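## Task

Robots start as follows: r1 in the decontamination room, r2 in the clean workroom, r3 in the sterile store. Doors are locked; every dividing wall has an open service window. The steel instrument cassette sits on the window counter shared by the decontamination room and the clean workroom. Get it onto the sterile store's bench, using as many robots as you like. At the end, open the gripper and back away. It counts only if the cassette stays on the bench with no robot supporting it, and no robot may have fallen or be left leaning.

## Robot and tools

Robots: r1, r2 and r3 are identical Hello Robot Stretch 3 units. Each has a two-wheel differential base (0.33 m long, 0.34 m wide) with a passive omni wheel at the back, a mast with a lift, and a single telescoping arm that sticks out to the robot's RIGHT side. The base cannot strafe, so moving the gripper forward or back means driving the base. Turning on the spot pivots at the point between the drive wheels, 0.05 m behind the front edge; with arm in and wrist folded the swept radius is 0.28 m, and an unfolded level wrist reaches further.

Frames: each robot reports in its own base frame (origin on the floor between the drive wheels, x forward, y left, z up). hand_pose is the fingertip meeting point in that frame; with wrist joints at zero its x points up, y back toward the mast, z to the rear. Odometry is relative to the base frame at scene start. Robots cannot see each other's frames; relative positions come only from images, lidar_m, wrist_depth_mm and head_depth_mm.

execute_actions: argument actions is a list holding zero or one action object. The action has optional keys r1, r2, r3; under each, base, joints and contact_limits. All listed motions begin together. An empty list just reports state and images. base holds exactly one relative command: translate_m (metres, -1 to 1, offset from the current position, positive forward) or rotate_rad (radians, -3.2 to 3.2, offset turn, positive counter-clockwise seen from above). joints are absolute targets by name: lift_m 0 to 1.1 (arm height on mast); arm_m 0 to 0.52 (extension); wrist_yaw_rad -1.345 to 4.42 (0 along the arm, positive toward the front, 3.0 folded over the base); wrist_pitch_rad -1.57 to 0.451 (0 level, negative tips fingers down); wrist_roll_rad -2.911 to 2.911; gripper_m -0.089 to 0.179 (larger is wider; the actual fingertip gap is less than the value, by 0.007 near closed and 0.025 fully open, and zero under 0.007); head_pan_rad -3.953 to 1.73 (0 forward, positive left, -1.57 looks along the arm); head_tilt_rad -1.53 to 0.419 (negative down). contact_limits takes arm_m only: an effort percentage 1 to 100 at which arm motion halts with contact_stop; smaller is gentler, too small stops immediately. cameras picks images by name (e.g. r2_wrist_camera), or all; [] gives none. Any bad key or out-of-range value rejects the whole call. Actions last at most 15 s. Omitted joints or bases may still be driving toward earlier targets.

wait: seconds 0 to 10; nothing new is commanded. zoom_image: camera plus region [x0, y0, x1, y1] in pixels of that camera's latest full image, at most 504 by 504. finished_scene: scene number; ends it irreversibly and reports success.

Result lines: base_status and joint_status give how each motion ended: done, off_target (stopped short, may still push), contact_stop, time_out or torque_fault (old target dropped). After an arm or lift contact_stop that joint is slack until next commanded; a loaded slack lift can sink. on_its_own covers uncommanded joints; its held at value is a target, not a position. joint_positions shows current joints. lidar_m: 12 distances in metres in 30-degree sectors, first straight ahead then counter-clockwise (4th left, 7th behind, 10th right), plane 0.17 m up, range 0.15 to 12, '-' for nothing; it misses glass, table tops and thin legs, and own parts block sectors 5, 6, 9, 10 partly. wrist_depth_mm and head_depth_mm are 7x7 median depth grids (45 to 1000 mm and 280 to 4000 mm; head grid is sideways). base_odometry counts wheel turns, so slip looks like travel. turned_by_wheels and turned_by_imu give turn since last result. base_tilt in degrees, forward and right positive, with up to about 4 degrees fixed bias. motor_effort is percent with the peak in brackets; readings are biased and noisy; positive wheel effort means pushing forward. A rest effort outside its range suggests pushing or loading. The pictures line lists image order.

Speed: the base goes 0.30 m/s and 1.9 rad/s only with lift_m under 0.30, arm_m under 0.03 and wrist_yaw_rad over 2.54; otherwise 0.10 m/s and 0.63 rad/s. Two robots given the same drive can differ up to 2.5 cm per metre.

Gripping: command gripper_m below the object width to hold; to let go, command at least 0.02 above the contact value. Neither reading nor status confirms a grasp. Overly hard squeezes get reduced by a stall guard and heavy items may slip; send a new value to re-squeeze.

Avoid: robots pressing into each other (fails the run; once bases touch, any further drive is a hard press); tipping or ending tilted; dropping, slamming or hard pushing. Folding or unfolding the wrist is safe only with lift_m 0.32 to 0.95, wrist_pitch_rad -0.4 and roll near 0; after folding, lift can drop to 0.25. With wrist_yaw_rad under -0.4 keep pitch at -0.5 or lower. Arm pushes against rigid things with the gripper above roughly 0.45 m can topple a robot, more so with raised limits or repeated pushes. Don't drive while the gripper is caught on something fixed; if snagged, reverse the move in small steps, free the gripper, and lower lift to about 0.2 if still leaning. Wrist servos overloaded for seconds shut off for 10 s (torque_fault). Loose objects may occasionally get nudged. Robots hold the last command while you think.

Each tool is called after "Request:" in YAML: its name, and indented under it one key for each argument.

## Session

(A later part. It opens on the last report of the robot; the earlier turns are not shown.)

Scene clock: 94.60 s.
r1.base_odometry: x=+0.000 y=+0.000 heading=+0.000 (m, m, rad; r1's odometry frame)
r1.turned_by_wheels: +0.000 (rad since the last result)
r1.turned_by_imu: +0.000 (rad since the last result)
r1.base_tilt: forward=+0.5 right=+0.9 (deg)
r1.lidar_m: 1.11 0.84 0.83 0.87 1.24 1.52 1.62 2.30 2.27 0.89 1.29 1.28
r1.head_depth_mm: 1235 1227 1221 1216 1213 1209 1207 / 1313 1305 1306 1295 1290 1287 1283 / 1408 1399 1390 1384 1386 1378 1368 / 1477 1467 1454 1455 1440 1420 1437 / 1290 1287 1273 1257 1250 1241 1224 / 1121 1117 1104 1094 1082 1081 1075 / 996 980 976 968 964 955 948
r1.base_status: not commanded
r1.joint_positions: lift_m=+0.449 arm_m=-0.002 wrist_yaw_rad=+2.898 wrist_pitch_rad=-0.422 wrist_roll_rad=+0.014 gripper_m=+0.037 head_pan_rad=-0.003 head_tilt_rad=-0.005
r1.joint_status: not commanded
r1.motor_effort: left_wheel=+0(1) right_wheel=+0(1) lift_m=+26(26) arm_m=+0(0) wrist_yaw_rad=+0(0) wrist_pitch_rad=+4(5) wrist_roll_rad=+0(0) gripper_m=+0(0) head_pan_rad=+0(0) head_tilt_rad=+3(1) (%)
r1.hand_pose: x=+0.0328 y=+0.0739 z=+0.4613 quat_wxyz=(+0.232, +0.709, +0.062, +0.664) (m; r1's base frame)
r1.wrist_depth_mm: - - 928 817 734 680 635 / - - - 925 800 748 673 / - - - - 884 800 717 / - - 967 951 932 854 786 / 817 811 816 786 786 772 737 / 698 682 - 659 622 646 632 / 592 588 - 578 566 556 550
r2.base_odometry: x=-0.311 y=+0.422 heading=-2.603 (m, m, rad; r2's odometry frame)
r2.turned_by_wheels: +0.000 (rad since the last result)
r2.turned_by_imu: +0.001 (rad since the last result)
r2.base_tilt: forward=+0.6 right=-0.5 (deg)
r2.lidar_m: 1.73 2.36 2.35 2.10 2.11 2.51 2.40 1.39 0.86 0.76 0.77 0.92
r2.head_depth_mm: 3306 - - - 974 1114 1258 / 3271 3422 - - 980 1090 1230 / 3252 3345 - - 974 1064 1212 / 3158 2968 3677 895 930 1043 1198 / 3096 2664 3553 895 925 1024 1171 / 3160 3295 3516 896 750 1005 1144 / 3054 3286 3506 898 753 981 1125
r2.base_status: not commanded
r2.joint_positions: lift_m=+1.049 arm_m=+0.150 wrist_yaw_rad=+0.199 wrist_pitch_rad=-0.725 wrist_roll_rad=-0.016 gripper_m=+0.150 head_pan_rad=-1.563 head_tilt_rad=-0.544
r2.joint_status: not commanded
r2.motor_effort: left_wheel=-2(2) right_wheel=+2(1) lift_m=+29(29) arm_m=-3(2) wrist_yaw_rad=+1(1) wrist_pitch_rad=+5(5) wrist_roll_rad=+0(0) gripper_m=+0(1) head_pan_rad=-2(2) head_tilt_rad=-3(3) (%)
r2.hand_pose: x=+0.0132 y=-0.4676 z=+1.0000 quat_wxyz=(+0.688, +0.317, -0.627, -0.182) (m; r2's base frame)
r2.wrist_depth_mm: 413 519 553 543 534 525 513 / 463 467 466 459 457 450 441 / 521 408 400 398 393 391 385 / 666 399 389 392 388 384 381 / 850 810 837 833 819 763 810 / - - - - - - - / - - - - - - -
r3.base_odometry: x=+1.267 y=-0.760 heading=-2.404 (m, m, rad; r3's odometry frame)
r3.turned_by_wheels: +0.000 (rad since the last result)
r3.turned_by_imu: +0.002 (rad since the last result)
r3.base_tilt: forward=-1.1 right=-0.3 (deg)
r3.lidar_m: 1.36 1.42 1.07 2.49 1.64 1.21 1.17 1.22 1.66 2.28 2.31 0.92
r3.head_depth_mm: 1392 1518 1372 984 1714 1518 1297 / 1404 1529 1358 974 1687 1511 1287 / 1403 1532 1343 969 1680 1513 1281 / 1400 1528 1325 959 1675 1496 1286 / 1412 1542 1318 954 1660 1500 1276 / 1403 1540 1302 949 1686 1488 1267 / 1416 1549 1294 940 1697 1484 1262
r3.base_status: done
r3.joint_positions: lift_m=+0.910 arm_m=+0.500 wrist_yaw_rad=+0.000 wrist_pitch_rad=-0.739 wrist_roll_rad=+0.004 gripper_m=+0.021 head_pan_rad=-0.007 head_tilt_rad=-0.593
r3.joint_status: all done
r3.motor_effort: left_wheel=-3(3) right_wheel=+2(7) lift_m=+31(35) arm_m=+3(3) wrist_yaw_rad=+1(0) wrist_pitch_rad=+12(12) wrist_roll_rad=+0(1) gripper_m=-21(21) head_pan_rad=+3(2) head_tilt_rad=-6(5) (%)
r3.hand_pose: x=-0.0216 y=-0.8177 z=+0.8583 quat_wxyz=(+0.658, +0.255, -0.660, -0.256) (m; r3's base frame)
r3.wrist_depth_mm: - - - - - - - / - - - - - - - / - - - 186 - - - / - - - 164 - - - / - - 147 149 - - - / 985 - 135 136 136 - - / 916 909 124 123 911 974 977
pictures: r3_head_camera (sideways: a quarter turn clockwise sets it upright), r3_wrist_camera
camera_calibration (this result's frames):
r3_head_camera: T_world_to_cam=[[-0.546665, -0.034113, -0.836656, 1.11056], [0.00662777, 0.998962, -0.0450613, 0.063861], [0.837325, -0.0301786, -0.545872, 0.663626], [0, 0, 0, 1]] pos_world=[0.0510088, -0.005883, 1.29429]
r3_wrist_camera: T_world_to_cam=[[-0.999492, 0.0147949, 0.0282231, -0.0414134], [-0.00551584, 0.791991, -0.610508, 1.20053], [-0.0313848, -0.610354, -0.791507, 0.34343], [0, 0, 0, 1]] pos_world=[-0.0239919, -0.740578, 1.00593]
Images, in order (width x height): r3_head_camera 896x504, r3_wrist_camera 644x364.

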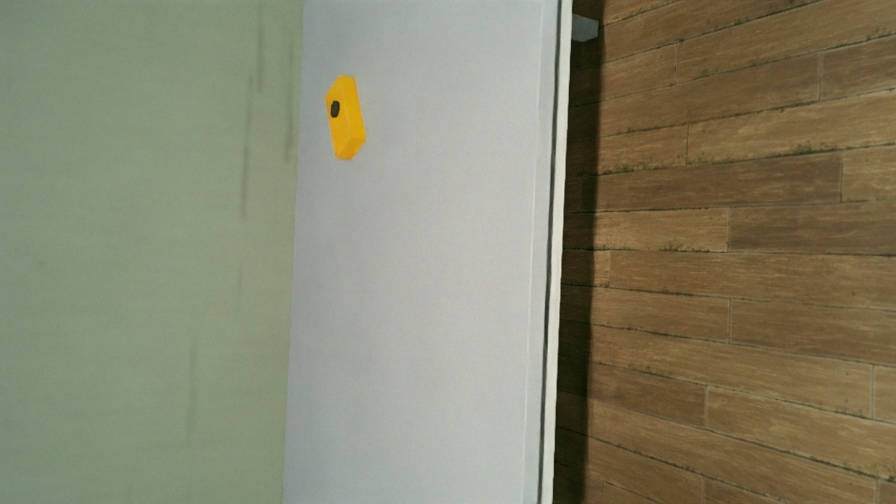

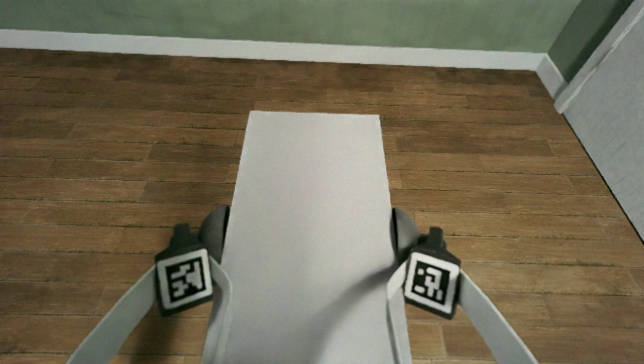

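Request:
execute_actions:
  actions:
    - {"r3":{"base":{"translate_m":0.05}}}
  cameras: []

Request:
execute_actions:
  actions:
    - {"r3":{"base":{"rotate_rad":1.55},"joints":{"arm_m":0.52,"head_pan_rad":-1.57,"head_tilt_rad":-0.7}}}
  cameras: ["r3_head_camera","r3_wrist_camera"]

Scene clock: 97.13 s.
r1.base_odometry: x=+0.000 y=+0.000 heading=+0.000 (m, m, rad; r1's odometry frame)
r1.turned_by_wheels: +0.000 (rad since the last result)
r1.turned_by_imu: +0.000 (rad since the last result)
r1.base_tilt: forward=+0.4 right=+0.9 (deg)
r1.lidar_m: 1.12 0.85 0.83 0.87 1.24 1.52 1.62 2.30 2.27 0.89 1.28 1.28
r1.head_depth_mm: 1236 1225 1222 1213 1215 1210 1205 / 1309 1310 1299 1298 1291 1280 1282 / 1404 1400 1384 1383 1382 1377 1372 / 1476 1461 1452 1441 1445 1438 1422 / 1301 1283 1273 1262 1260 1237 1221 / 1123 1114 1108 1099 1088 1074 1069 / 988 985 977 970 960 953 949
r1.base_status: not commanded
r1.joint_positions: lift_m=+0.449 arm_m=-0.002 wrist_yaw_rad=+2.898 wrist_pitch_rad=-0.422 wrist_roll_rad=+0.014 gripper_m=+0.037 head_pan_rad=-0.003 head_tilt_rad=-0.005
r1.joint_status: not commanded
r1.motor_effort: left_wheel=+1(0) right_wheel=+1(1) lift_m=+26(26) arm_m=+0(0) wrist_yaw_rad=+0(0) wrist_pitch_rad=+5(5) wrist_roll_rad=+0(0) gripper_m=+0(0) head_pan_rad=+0(0) head_tilt_rad=+1(1) (%)
r1.hand_pose: x=+0.0328 y=+0.0739 z=+0.4613 quat_wxyz=(+0.232, +0.709, +0.062, +0.664) (m; r1's base frame)
r1.wrist_depth_mm: - - 913 813 746 674 628 / - - - 911 822 746 673 / - - - - 889 808 723 / - - 972 940 941 859 765 / 825 807 812 765 775 748 741 / 684 671 - 651 631 642 630 / 595 599 - 594 570 550 554
r2.base_odometry: x=-0.311 y=+0.422 heading=-2.603 (m, m, rad; r2's odometry frame)
r2.turned_by_wheels: +0.000 (rad since the last result)
r2.turned_by_imu: +0.001 (rad since the last result)
r2.base_tilt: forward=+0.7 right=-0.5 (deg)
r2.lidar_m: 1.73 2.36 2.36 2.10 2.11 2.51 2.41 1.39 0.86 0.76 0.77 0.92
r2.head_depth_mm: 3305 - - - 970 1106 1250 / 3251 3532 - - 981 1091 1239 / 3278 3447 - - 974 1064 1226 / 3225 2914 3679 893 931 1050 1197 / 3096 2637 3469 895 921 1026 1171 / 3104 3256 3568 894 751 1009 1147 / 3091 3241 3541 898 751 990 1123
r2.base_status: not commanded
r2.joint_positions: lift_m=+1.049 arm_m=+0.150 wrist_yaw_rad=+0.199 wrist_pitch_rad=-0.725 wrist_roll_rad=-0.016 gripper_m=+0.150 head_pan_rad=-1.563 head_tilt_rad=-0.544
r2.joint_status: not commanded
r2.motor_effort: left_wheel=-2(2) right_wheel=+2(1) lift_m=+28(28) arm_m=-2(2) wrist_yaw_rad=+1(1) wrist_pitch_rad=+5(5) wrist_roll_rad=+0(0) gripper_m=+0(0) head_pan_rad=-2(2) head_tilt_rad=-3(2) (%)
r2.hand_pose: x=+0.0132 y=-0.4676 z=+1.0000 quat_wxyz=(+0.688, +0.317, -0.627, -0.182) (m; r2's base frame)
r2.wrist_depth_mm: 417 522 547 541 526 528 519 / 468 468 471 462 451 451 440 / 522 411 407 397 391 391 385 / 665 403 395 393 390 384 377 / 867 802 855 819 817 755 799 / - - - - - - - / - - - - - - -
r3.base_odometry: x=+1.230 y=-0.793 heading=-2.404 (m, m, rad; r3's odometry frame)
r3.turned_by_wheels: +0.000 (rad since the last result)
r3.turned_by_imu: +0.000 (rad since the last result)
r3.base_tilt: forward=-1.3 right=-0.5 (deg)
r3.lidar_m: 1.31 1.37 1.03 2.49 1.71 1.27 1.22 1.27 1.73 2.28 2.24 0.88
r3.head_depth_mm: 1354 1486 1377 985 844 1526 1301 / 1357 1492 1355 974 842 1529 1290 / 1356 1494 1334 970 837 1517 1283 / 1360 1493 1329 960 833 1501 1276 / 1349 1491 1321 954 839 1501 1277 / 1367 1488 1301 950 844 1493 1274 / 1370 1489 1293 941 845 1490 1267
r3.base_status: done
r3.joint_positions: lift_m=+0.910 arm_m=+0.500 wrist_yaw_rad=+0.000 wrist_pitch_rad=-0.739 wrist_roll_rad=+0.004 gripper_m=+0.021 head_pan_rad=-0.007 head_tilt_rad=-0.593
r3.joint_status: not commanded
r3.motor_effort: left_wheel=-2(3) right_wheel=+2(9) lift_m=+31(32) arm_m=+3(3) wrist_yaw_rad=+0(0) wrist_pitch_rad=+12(12) wrist_roll_rad=+1(1) gripper_m=-20(21) head_pan_rad=+3(3) head_tilt_rad=-5(5) (%)
r3.hand_pose: x=-0.0216 y=-0.8177 z=+0.8583 quat_wxyz=(+0.658, +0.255, -0.660, -0.256) (m; r3's base frame)
r3.wrist_depth_mm: - - - - - - - / - - - - - - - / - - - 186 - - - / - - - 165 - - - / - - 148 149 - - - / 963 - 135 136 137 - - / 927 948 124 124 917 967 993
pictures: none
No camera images: the call's "cameras" was empty. Leave "cameras" out to get every camera's image.

Scene clock: 100.73 s.
r1.base_odometry: x=+0.000 y=+0.000 heading=+0.000 (m, m, rad; r1's odometry frame)
r1.turned_by_wheels: +0.000 (rad since the last result)
r1.turned_by_imu: +0.000 (rad since the last result)
r1.base_tilt: forward=+0.4 right=+1.0 (deg)
r1.lidar_m: 1.12 0.85 0.83 0.87 1.24 1.52 1.62 2.31 2.28 0.89 1.28 1.28
r1.head_depth_mm: 1230 1228 1223 1219 1213 1209 1207 / 1312 1317 1304 1294 1287 1290 1281 / 1400 1408 1390 1387 1386 1370 1380 / 1475 1468 1454 1438 1435 1427 1424 / 1293 1287 1276 1262 1247 1238 1228 / 1125 1114 1098 1097 1089 1081 1069 / 991 979 975 969 962 956 951
r1.base_status: not commanded
r1.joint_positions: lift_m=+0.449 arm_m=-0.002 wrist_yaw_rad=+2.898 wrist_pitch_rad=-0.422 wrist_roll_rad=+0.014 gripper_m=+0.037 head_pan_rad=-0.003 head_tilt_rad=-0.005
r1.joint_status: not commanded
r1.motor_effort: left_wheel=+1(1) right_wheel=+0(1) lift_m=+26(26) arm_m=+0(0) wrist_yaw_rad=+0(0) wrist_pitch_rad=+4(5) wrist_roll_rad=+0(0) gripper_m=+0(0) head_pan_rad=+0(1) head_tilt_rad=+1(1) (%)
r1.hand_pose: x=+0.0328 y=+0.0739 z=+0.4613 quat_wxyz=(+0.232, +0.709, +0.062, +0.664) (m; r1's base frame)
r1.wrist_depth_mm: - - 922 822 739 675 628 / - - - 938 824 736 658 / - - - - 889 812 729 / - - 976 977 923 862 792 / 819 818 835 797 785 763 740 / 695 673 - 655 612 638 631 / 593 591 - 589 557 555 557
r2.base_odometry: x=-0.311 y=+0.422 heading=-2.603 (m, m, rad; r2's odometry frame)
r2.turned_by_wheels: +0.000 (rad since the last result)
r2.turned_by_imu: +0.001 (rad since the last result)
r2.base_tilt: forward=+0.7 right=-0.5 (deg)
r2.lidar_m: 1.73 2.36 2.35 2.10 2.11 2.52 2.41 1.39 0.86 0.77 0.77 0.92
r2.head_depth_mm: 3353 - - - 972 1106 1256 / 3195 3487 - - 978 1087 1244 / 3257 3499 - - 972 1060 1217 / 3124 2600 3661 893 932 1045 1193 / 3138 2928 3598 892 923 1019 1173 / 3090 3308 3602 893 750 1005 1146 / 3106 3232 3497 896 751 984 1121
r2.base_status: not commanded
r2.joint_positions: lift_m=+1.049 arm_m=+0.150 wrist_yaw_rad=+0.199 wrist_pitch_rad=-0.725 wrist_roll_rad=-0.016 gripper_m=+0.150 head_pan_rad=-1.563 head_tilt_rad=-0.544
r2.joint_status: not commanded
r2.motor_effort: left_wheel=-2(3) right_wheel=+2(2) lift_m=+29(29) arm_m=-2(2) wrist_yaw_rad=+1(1) wrist_pitch_rad=+5(5) wrist_roll_rad=+0(0) gripper_m=+0(1) head_pan_rad=-3(2) head_tilt_rad=-3(3) (%)
r2.hand_pose: x=+0.0132 y=-0.4676 z=+1.0000 quat_wxyz=(+0.688, +0.317, -0.627, -0.182) (m; r2's base frame)
r2.wrist_depth_mm: 410 514 559 549 538 523 516 / 463 470 465 459 452 446 433 / 520 404 405 400 396 390 388 / 664 404 400 392 392 385 383 / 846 814 822 825 827 759 795 / - - - - - - - / - - - - - - -
r3.base_odometry: x=+1.230 y=-0.793 heading=-0.854 (m, m, rad; r3's odometry frame)
r3.turned_by_wheels: +1.550 (rad since the last result)
r3.turned_by_imu: +1.567 (rad since the last result)
r3.base_tilt: forward=-1.2 right=-0.5 (deg)
r3.lidar_m: 2.49 1.72 1.27 1.22 1.27 1.72 2.29 2.26 0.88 1.31 1.36 1.03
r3.head_depth_mm: 1377 1502 - - 1633 1424 1230 / 1373 - 1047 842 1678 1406 1231 / 1380 - 1037 838 1682 1400 1211 / 1373 1487 873 854 1665 1406 1213 / 1393 1488 1065 857 1648 1402 1217 / 1390 1495 1057 851 1639 1395 1196 / 1409 1504 1042 847 1638 1385 1205
r3.base_status: done
r3.joint_positions: lift_m=+0.910 arm_m=+0.518 wrist_yaw_rad=+0.000 wrist_pitch_rad=-0.739 wrist_roll_rad=+0.004 gripper_m=+0.021 head_pan_rad=-1.563 head_tilt_rad=-0.691
r3.joint_status: all done
joint sent to its limit — the command would take r3.arm_m past its upper limit, so that joint was sent only as far as its limit.
r3.motor_effort: left_wheel=-2(8) right_wheel=+2(12) lift_m=+32(32) arm_m=+2(4) wrist_yaw_rad=+1(1) wrist_pitch_rad=+12(12) wrist_roll_rad=+1(1) gripper_m=-21(21) head_pan_rad=-2(32) head_tilt_rad=-6(22) (%)
r3.hand_pose: x=-0.0215 y=-0.8361 z=+0.8583 quat_wxyz=(+0.658, +0.255, -0.660, -0.256) (m; r3's base frame)
r3.wrist_depth_mm: 441 448 456 466 475 483 493 / 375 385 391 393 401 385 411 / 328 333 331 187 351 351 358 / 290 296 282 165 306 309 314 / 261 265 148 148 213 278 281 / 241 244 134 135 136 251 251 / 218 219 125 124 218 228 233
pictures: r3_head_camera (sideways: a quarter turn clockwise sets it upright), r3_wrist_camera
camera_calibration (this result's frames):
r3_head_camera: T_world_to_cam=[[-0.042853, 0.625808, -0.778799, 1.03206], [0.998916, 0.0126525, -0.0447979, 0.0574593], [-0.0181812, -0.779874, -0.625672, 0.77266], [0, 0, 0, 1]] pos_world=[0.000877496, -0.0440181, 1.28977]
r3_wrist_camera: T_world_to_cam=[[-0.999497, 0.0144459, 0.0282305, -0.0413802], [-0.00579693, 0.791988, -0.610509, 1.21509], [-0.0311776, -0.610365, -0.791506, 0.332198], [0, 0, 0, 1]] pos_world=[-0.0239585, -0.758976, 1.00593]
Images, in order (width x height): r3_head_camera 896x504, r3_wrist_camera 644x364.

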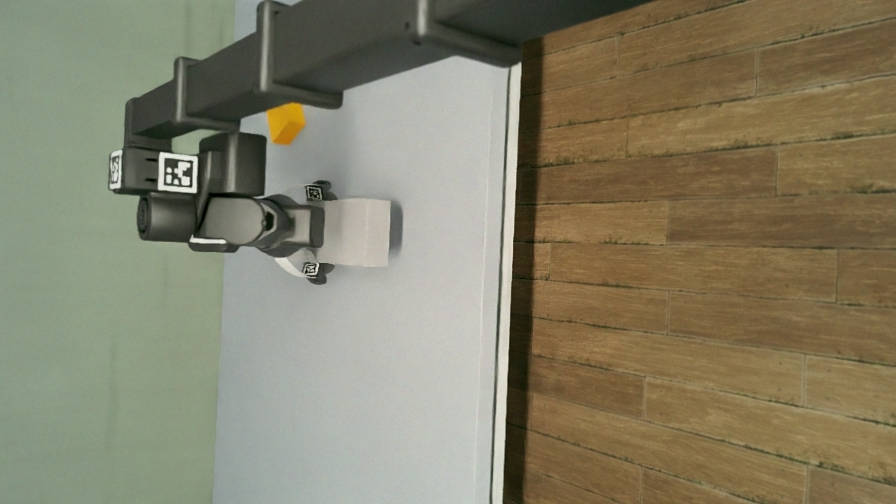

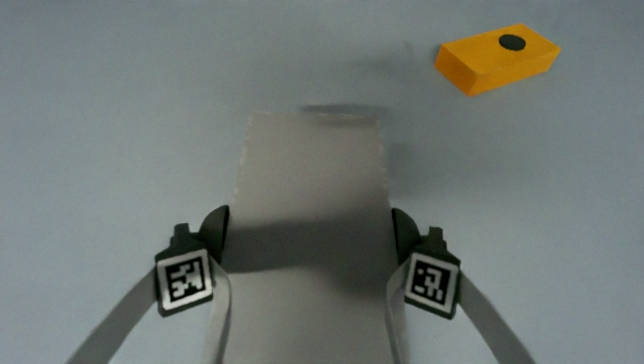

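Request:
execute_actions:
  actions:
    - {"r3":{"joints":{"lift_m":0.837}}}
  cameras: []

Request:
execute_actions:
  actions:
    - {"r3":{"joints":{"gripper_m":0.14}}}
  cameras: []

Request:
execute_actions:
  actions:
    - {"r3":{"joints":{"lift_m":0.99,"arm_m":0.3}}}
  cameras: ["r3_head_camera"]

Scene clock: 102.53 s.
r1.base_odometry: x=+0.000 y=+0.000 heading=+0.000 (m, m, rad; r1's odometry frame)
r1.turned_by_wheels: +0.000 (rad since the last result)
r1.turned_by_imu: +0.000 (rad since the last result)
r1.base_tilt: forward=+0.4 right=+1.0 (deg)
r1.lidar_m: 1.12 0.85 0.83 0.87 1.24 1.52 1.62 2.31 2.27 0.89 1.28 1.28
r1.head_depth_mm: 1236 1221 1222 1224 1209 1209 1206 / 1311 1305 1303 1295 1285 1282 1286 / 1419 1391 1395 1383 1378 1378 1372 / 1474 1463 1449 1441 1442 1435 1428 / 1294 1285 1265 1255 1248 1240 1227 / 1122 1110 1100 1099 1093 1075 1070 / 993 981 977 966 962 954 954
r1.base_status: not commanded
r1.joint_positions: lift_m=+0.449 arm_m=-0.002 wrist_yaw_rad=+2.898 wrist_pitch_rad=-0.422 wrist_roll_rad=+0.014 gripper_m=+0.037 head_pan_rad=-0.003 head_tilt_rad=-0.005
r1.joint_status: not commanded
r1.motor_effort: left_wheel=+0(1) right_wheel=+1(0) lift_m=+26(26) arm_m=+0(0) wrist_yaw_rad=+0(0) wrist_pitch_rad=+5(5) wrist_roll_rad=+0(0) gripper_m=+0(0) head_pan_rad=+0(0) head_tilt_rad=+2(2) (%)
r1.hand_pose: x=+0.0328 y=+0.0739 z=+0.4613 quat_wxyz=(+0.232, +0.709, +0.062, +0.664) (m; r1's base frame)
r1.wrist_depth_mm: - - 905 851 759 661 623 / - - - 909 816 719 673 / - - - - 892 789 725 / - - 969 943 915 848 785 / 831 822 811 773 796 752 734 / 677 682 - 657 626 637 629 / 593 594 - 592 557 558 554
r2.base_odometry: x=-0.311 y=+0.422 heading=-2.603 (m, m, rad; r2's odometry frame)
r2.turned_by_wheels: +0.000 (rad since the last result)
r2.turned_by_imu: +0.000 (rad since the last result)
r2.base_tilt: forward=+0.6 right=-0.6 (deg)
r2.lidar_m: 1.73 2.36 2.35 2.10 2.11 2.51 2.40 1.39 0.86 0.76 0.77 0.92
r2.head_depth_mm: 3291 - - - 973 1113 1248 / 3266 3503 - - 976 1091 1240 / 3239 3509 - - 971 1065 1224 / 3114 1897 3565 896 933 1046 1194 / 3183 2958 3596 888 926 1025 1169 / 3170 3338 3590 896 750 1004 1145 / 3074 3187 3537 894 750 982 1127
r2.base_status: not commanded
r2.joint_positions: lift_m=+1.049 arm_m=+0.150 wrist_yaw_rad=+0.199 wrist_pitch_rad=-0.725 wrist_roll_rad=-0.016 gripper_m=+0.150 head_pan_rad=-1.563 head_tilt_rad=-0.544
r2.joint_status: not commanded
r2.motor_effort: left_wheel=-2(2) right_wheel=+1(2) lift_m=+28(28) arm_m=-2(2) wrist_yaw_rad=+1(1) wrist_pitch_rad=+5(5) wrist_roll_rad=+0(0) gripper_m=+1(0) head_pan_rad=-2(2) head_tilt_rad=-3(3) (%)
r2.hand_pose: x=+0.0132 y=-0.4676 z=+1.0000 quat_wxyz=(+0.688, +0.317, -0.627, -0.182) (m; r2's base frame)
r2.wrist_depth_mm: 411 511 555 543 526 524 522 / 463 468 466 464 455 449 438 / 525 411 403 397 391 391 385 / 664 399 393 391 387 387 378 / 872 804 816 848 821 766 799 / - - - - - - - / - - - - - - -
r3.base_odometry: x=+1.230 y=-0.793 heading=-0.854 (m, m, rad; r3's odometry frame)
r3.turned_by_wheels: +0.000 (rad since the last result)
r3.turned_by_imu: +0.000 (rad since the last result)
r3.base_tilt: forward=-0.9 right=-0.5 (deg)
r3.lidar_m: 2.49 1.73 1.27 1.22 1.27 1.72 2.28 2.27 0.89 1.31 1.36 1.03
r3.head_depth_mm: 1376 1501 1100 880 - - 1214 / 1380 1520 - 816 1670 1409 1222 / 1382 1516 966 836 1671 1409 1217 / 1388 1490 1068 834 1653 1403 1215 / 1379 1489 1065 854 1652 1392 1216 / 1393 1490 1058 850 1656 1390 1207 / 1391 1515 1051 844 1636 1384 1204
r3.base_status: not commanded
r3.joint_positions: lift_m=+0.837 arm_m=+0.518 wrist_yaw_rad=+0.000 wrist_pitch_rad=-0.740 wrist_roll_rad=+0.004 gripper_m=+0.021 head_pan_rad=-1.563 head_tilt_rad=-0.691
r3.joint_status: all done
r3.motor_effort: left_wheel=-2(2) right_wheel=+2(2) lift_m=+32(32) arm_m=+3(3) wrist_yaw_rad=-1(0) wrist_pitch_rad=+12(12) wrist_roll_rad=+1(1) gripper_m=-21(20) head_pan_rad=-3(3) head_tilt_rad=-5(7) (%)
r3.hand_pose: x=-0.0215 y=-0.8361 z=+0.7852 quat_wxyz=(+0.658, +0.255, -0.660, -0.256) (m; r3's base frame)
r3.wrist_depth_mm: 306 309 318 326 330 320 345 / 260 265 272 275 280 284 292 / 228 231 230 187 241 246 252 / 204 205 200 166 213 217 220 / 183 184 148 149 173 192 196 / 168 171 135 136 137 176 177 / 152 155 124 124 153 161 162
pictures: none
No camera images: the call's "cameras" was empty. Leave "cameras" out to get every camera's image.

Scene clock: 104.23 s.
r1.base_odometry: x=+0.000 y=+0.000 heading=+0.000 (m, m, rad; r1's odometry frame)
r1.turned_by_wheels: +0.000 (rad since the last result)
r1.turned_by_imu: +0.000 (rad since the last result)
r1.base_tilt: forward=+0.4 right=+1.0 (deg)
r1.lidar_m: 1.12 0.85 0.83 0.87 1.24 1.52 1.62 2.31 2.28 0.89 1.28 1.28
r1.head_depth_mm: 1234 1224 1222 1216 1215 1214 1206 / 1307 1301 1302 1297 1296 1284 1281 / 1403 1394 1389 1383 1384 1376 1372 / 1478 1452 1458 1449 1434 1444 1437 / 1292 1284 1272 1260 1247 1244 1227 / 1123 1116 1104 1098 1082 1080 1075 / 992 983 974 969 964 959 954
r1.base_status: not commanded
r1.joint_positions: lift_m=+0.449 arm_m=-0.002 wrist_yaw_rad=+2.898 wrist_pitch_rad=-0.422 wrist_roll_rad=+0.014 gripper_m=+0.037 head_pan_rad=-0.003 head_tilt_rad=-0.005
r1.joint_status: not commanded
r1.motor_effort: left_wheel=+1(1) right_wheel=+1(1) lift_m=+26(26) arm_m=+0(0) wrist_yaw_rad=+0(0) wrist_pitch_rad=+4(4) wrist_roll_rad=+0(0) gripper_m=+0(0) head_pan_rad=+0(0) head_tilt_rad=+0(0) (%)
r1.hand_pose: x=+0.0328 y=+0.0739 z=+0.4613 quat_wxyz=(+0.232, +0.709, +0.062, +0.664) (m; r1's base frame)
r1.wrist_depth_mm: - - 916 830 742 679 626 / - - - 925 808 728 669 / - - - - 888 816 733 / - - 992 939 892 831 790 / 830 818 830 773 790 744 727 / 693 678 - 650 627 634 643 / 602 586 - 584 567 562 546
r2.base_odometry: x=-0.311 y=+0.422 heading=-2.603 (m, m, rad; r2's odometry frame)
r2.turned_by_wheels: +0.000 (rad since the last result)
r2.turned_by_imu: +0.000 (rad since the last result)
r2.base_tilt: forward=+0.6 right=-0.5 (deg)
r2.lidar_m: 1.73 2.36 2.35 2.10 2.10 2.52 2.41 1.39 0.86 0.76 0.77 0.92
r2.head_depth_mm: 3276 - - - 973 1112 1250 / 3272 3520 - - 976 1083 1244 / 3304 3486 - - 972 1059 1215 / 3165 1890 3531 893 940 1042 1194 / 3100 2965 3632 891 923 1027 1177 / 3098 3308 3643 898 752 1009 1145 / 3106 3216 3471 896 752 983 1119
r2.base_status: not commanded
r2.joint_positions: lift_m=+1.049 arm_m=+0.150 wrist_yaw_rad=+0.199 wrist_pitch_rad=-0.725 wrist_roll_rad=-0.016 gripper_m=+0.150 head_pan_rad=-1.563 head_tilt_rad=-0.544
r2.joint_status: not commanded
r2.motor_effort: left_wheel=-2(2) right_wheel=+1(1) lift_m=+29(28) arm_m=-3(2) wrist_yaw_rad=+1(1) wrist_pitch_rad=+5(5) wrist_roll_rad=+0(0) gripper_m=+1(1) head_pan_rad=-2(1) head_tilt_rad=-3(3) (%)
r2.hand_pose: x=+0.0132 y=-0.4676 z=+1.0000 quat_wxyz=(+0.688, +0.317, -0.627, -0.182) (m; r2's base frame)
r2.wrist_depth_mm: 419 516 555 539 530 521 519 / 463 468 470 456 458 444 441 / 528 411 407 400 394 390 380 / 667 395 398 395 386 386 386 / 858 793 835 814 803 772 795 / - - - - - - - / - - - - - - -
r3.base_odometry: x=+1.230 y=-0.793 heading=-0.854 (m, m, rad; r3's odometry frame)
r3.turned_by_wheels: +0.000 (rad since the last result)
r3.turned_by_imu: +0.000 (rad since the last result)
r3.base_tilt: forward=-1.1 right=-0.5 (deg)
r3.lidar_m: 2.49 1.73 1.27 1.22 1.27 1.72 2.28 2.26 0.88 1.31 1.36 1.04
r3.head_depth_mm: 1362 1496 1106 881 - - 1214 / 1373 1518 - 814 1670 1417 1231 / 1386 1510 982 839 1663 1409 1223 / 1391 1501 1074 836 1654 1402 1217 / 1383 1486 1065 853 1651 1400 1215 / 1380 1497 1057 849 1635 1394 1204 / 1387 1495 1044 842 1652 1382 1205
r3.base_status: not commanded
r3.joint_positions: lift_m=+0.837 arm_m=+0.518 wrist_yaw_rad=+0.000 wrist_pitch_rad=-0.726 wrist_roll_rad=+0.004 gripper_m=+0.140 head_pan_rad=-1.563 head_tilt_rad=-0.691
r3.joint_status: all done
r3.motor_effort: left_wheel=-2(2) right_wheel=+2(2) lift_m=+32(31) arm_m=+3(3) wrist_yaw_rad=+0(1) wrist_pitch_rad=+7(12) wrist_roll_rad=+0(1) gripper_m=+0(86) head_pan_rad=-3(3) head_tilt_rad=-6(7) (%)
r3.hand_pose: x=-0.0215 y=-0.8386 z=+0.7875 quat_wxyz=(+0.660, +0.251, -0.662, -0.252) (m; r3's base frame)
r3.wrist_depth_mm: 317 323 330 339 344 330 347 / 269 275 280 283 292 294 298 / 234 237 241 200 250 256 257 / 209 211 202 174 219 223 225 / 186 192 182 157 190 200 200 / 171 - 146 142 173 - 180 / 152 156 130 129 156 160 165
pictures: none
No camera images: the call's "cameras" was empty. Leave "cameras" out to get every camera's image.

Scene clock: 107.07 s.
r1.base_odometry: x=+0.000 y=+0.000 heading=+0.000 (m, m, rad; r1's odometry frame)
r1.turned_by_wheels: +0.000 (rad since the last result)
r1.turned_by_imu: +0.000 (rad since the last result)
r1.base_tilt: forward=+0.4 right=+0.9 (deg)
r1.lidar_m: 1.11 0.85 0.83 0.87 1.24 1.52 1.62 2.31 2.28 0.89 1.28 1.28
r1.head_depth_mm: 1229 1221 1224 1219 1212 1209 1204 / 1305 1312 1302 1292 1294 1279 1285 / 1395 1402 1399 1378 1384 1379 1367 / 1485 1460 1463 1449 1438 1442 1419 / 1295 1289 1265 1260 1252 1237 1230 / 1118 1115 1103 1095 1090 1075 1071 / 995 982 978 967 963 955 948
r1.base_status: not commanded
r1.joint_positions: lift_m=+0.449 arm_m=-0.002 wrist_yaw_rad=+2.898 wrist_pitch_rad=-0.422 wrist_roll_rad=+0.014 gripper_m=+0.037 head_pan_rad=-0.003 head_tilt_rad=-0.005
r1.joint_status: not commanded
r1.motor_effort: left_wheel=+1(1) right_wheel=+0(1) lift_m=+26(26) arm_m=+0(0) wrist_yaw_rad=+1(0) wrist_pitch_rad=+5(5) wrist_roll_rad=+0(0) gripper_m=+0(0) head_pan_rad=+0(0) head_tilt_rad=+0(2) (%)
r1.hand_pose: x=+0.0328 y=+0.0739 z=+0.4613 quat_wxyz=(+0.232, +0.709, +0.062, +0.664) (m; r1's base frame)
r1.wrist_depth_mm: - - 921 829 738 673 616 / - - - 895 801 730 679 / - - - - 869 790 736 / - - 982 950 914 855 790 / 826 824 820 774 795 755 742 / 693 680 - 658 627 646 628 / 599 587 - 589 569 553 559
r2.base_odometry: x=-0.311 y=+0.422 heading=-2.603 (m, m, rad; r2's odometry frame)
r2.turned_by_wheels: +0.000 (rad since the last result)
r2.turned_by_imu: +0.001 (rad since the last result)
r2.base_tilt: forward=+0.6 right=-0.4 (deg)
r2.lidar_m: 1.73 2.36 2.35 2.10 2.11 2.51 2.41 1.39 0.86 0.76 0.77 0.92
r2.head_depth_mm: 3284 - - - 975 1105 1246 / 3250 3488 - - 972 1088 1236 / 3256 3459 - - 971 1065 1218 / 1726 2946 3582 893 935 1044 1196 / 3071 2929 3663 895 919 1024 1172 / 3142 3373 3606 890 752 1005 1143 / 3146 3267 3486 900 753 983 1119
r2.base_status: not commanded
r2.joint_positions: lift_m=+1.049 arm_m=+0.150 wrist_yaw_rad=+0.199 wrist_pitch_rad=-0.725 wrist_roll_rad=-0.016 gripper_m=+0.150 head_pan_rad=-1.563 head_tilt_rad=-0.544
r2.joint_status: not commanded
r2.motor_effort: left_wheel=-2(3) right_wheel=+1(2) lift_m=+28(29) arm_m=-3(2) wrist_yaw_rad=+1(0) wrist_pitch_rad=+5(5) wrist_roll_rad=+0(0) gripper_m=+0(0) head_pan_rad=-2(2) head_tilt_rad=-3(3) (%)
r2.hand_pose: x=+0.0132 y=-0.4676 z=+1.0000 quat_wxyz=(+0.688, +0.317, -0.627, -0.182) (m; r2's base frame)
r2.wrist_depth_mm: 412 523 544 544 532 528 517 / 460 470 459 460 456 452 441 / 529 402 404 394 397 388 383 / 666 396 395 393 388 389 380 / 836 803 849 815 812 778 796 / - - - - - - - / - - - - - - -
r3.base_odometry: x=+1.230 y=-0.793 heading=-0.854 (m, m, rad; r3's odometry frame)
r3.turned_by_wheels: +0.000 (rad since the last result)
r3.turned_by_imu: +0.001 (rad since the last result)
r3.base_tilt: forward=-1.1 right=-0.4 (deg)
r3.lidar_m: 2.49 1.72 1.26 1.22 1.27 1.72 2.29 2.26 0.88 1.31 1.36 1.04
r3.head_depth_mm: 1354 - 1053 848 1638 1425 1237 / 1337 - 1051 849 1674 1412 1226 / 1361 - 1000 837 1663 1400 1224 / 1379 1487 994 836 1664 1390 1215 / 1378 1496 1105 851 1648 1393 1208 / 1390 1498 1054 852 1652 1394 1207 / 1390 1495 1049 844 1639 1388 1211
r3.base_status: not commanded
r3.joint_positions: lift_m=+0.990 arm_m=+0.300 wrist_yaw_rad=+0.000 wrist_pitch_rad=-0.725 wrist_roll_rad=+0.004 gripper_m=+0.140 head_pan_rad=-1.563 head_tilt_rad=-0.691
r3.joint_status: all done
r3.motor_effort: left_wheel=-2(2) right_wheel=+2(2) lift_m=+36(39) arm_m=-3(5) wrist_yaw_rad=-1(1) wrist_pitch_rad=+6(7) wrist_roll_rad=+1(0) gripper_m=+0(0) head_pan_rad=-2(3) head_tilt_rad=-6(6) (%)
r3.hand_pose: x=-0.0215 y=-0.6211 z=+0.9406 quat_wxyz=(+0.660, +0.250, -0.662, -0.252) (m; r3's base frame)
r3.wrist_depth_mm: 603 615 637 633 622 690 680 / 507 531 523 545 551 561 579 / 449 459 458 430 483 493 485 / 399 400 404 385 421 414 428 / 355 367 365 353 369 375 377 / 326 - 328 329 333 - 340 / 957 944 932 970 961 977 580
pictures: r3_head_camera (sideways: a quarter turn clockwise sets it upright)
camera_calibration (this result's frames):
r3_head_camera: T_world_to_cam=[[-0.0428531, 0.625818, -0.778791, 1.03205], [0.998916, 0.0126532, -0.0447978, 0.0574593], [-0.0181811, -0.779866, -0.625682, 0.772673], [0, 0, 0, 1]] pos_world=[0.0008775, -0.044018, 1.28977]
Images, in order (width x height): r3_head_camera 896x504.

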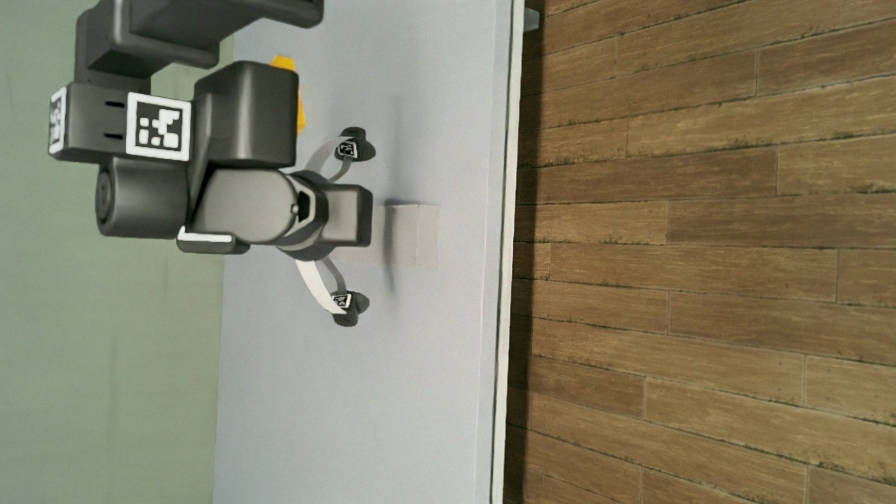

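Request:
finished_scene:
  scene: 1

The scene is finished: the task was done.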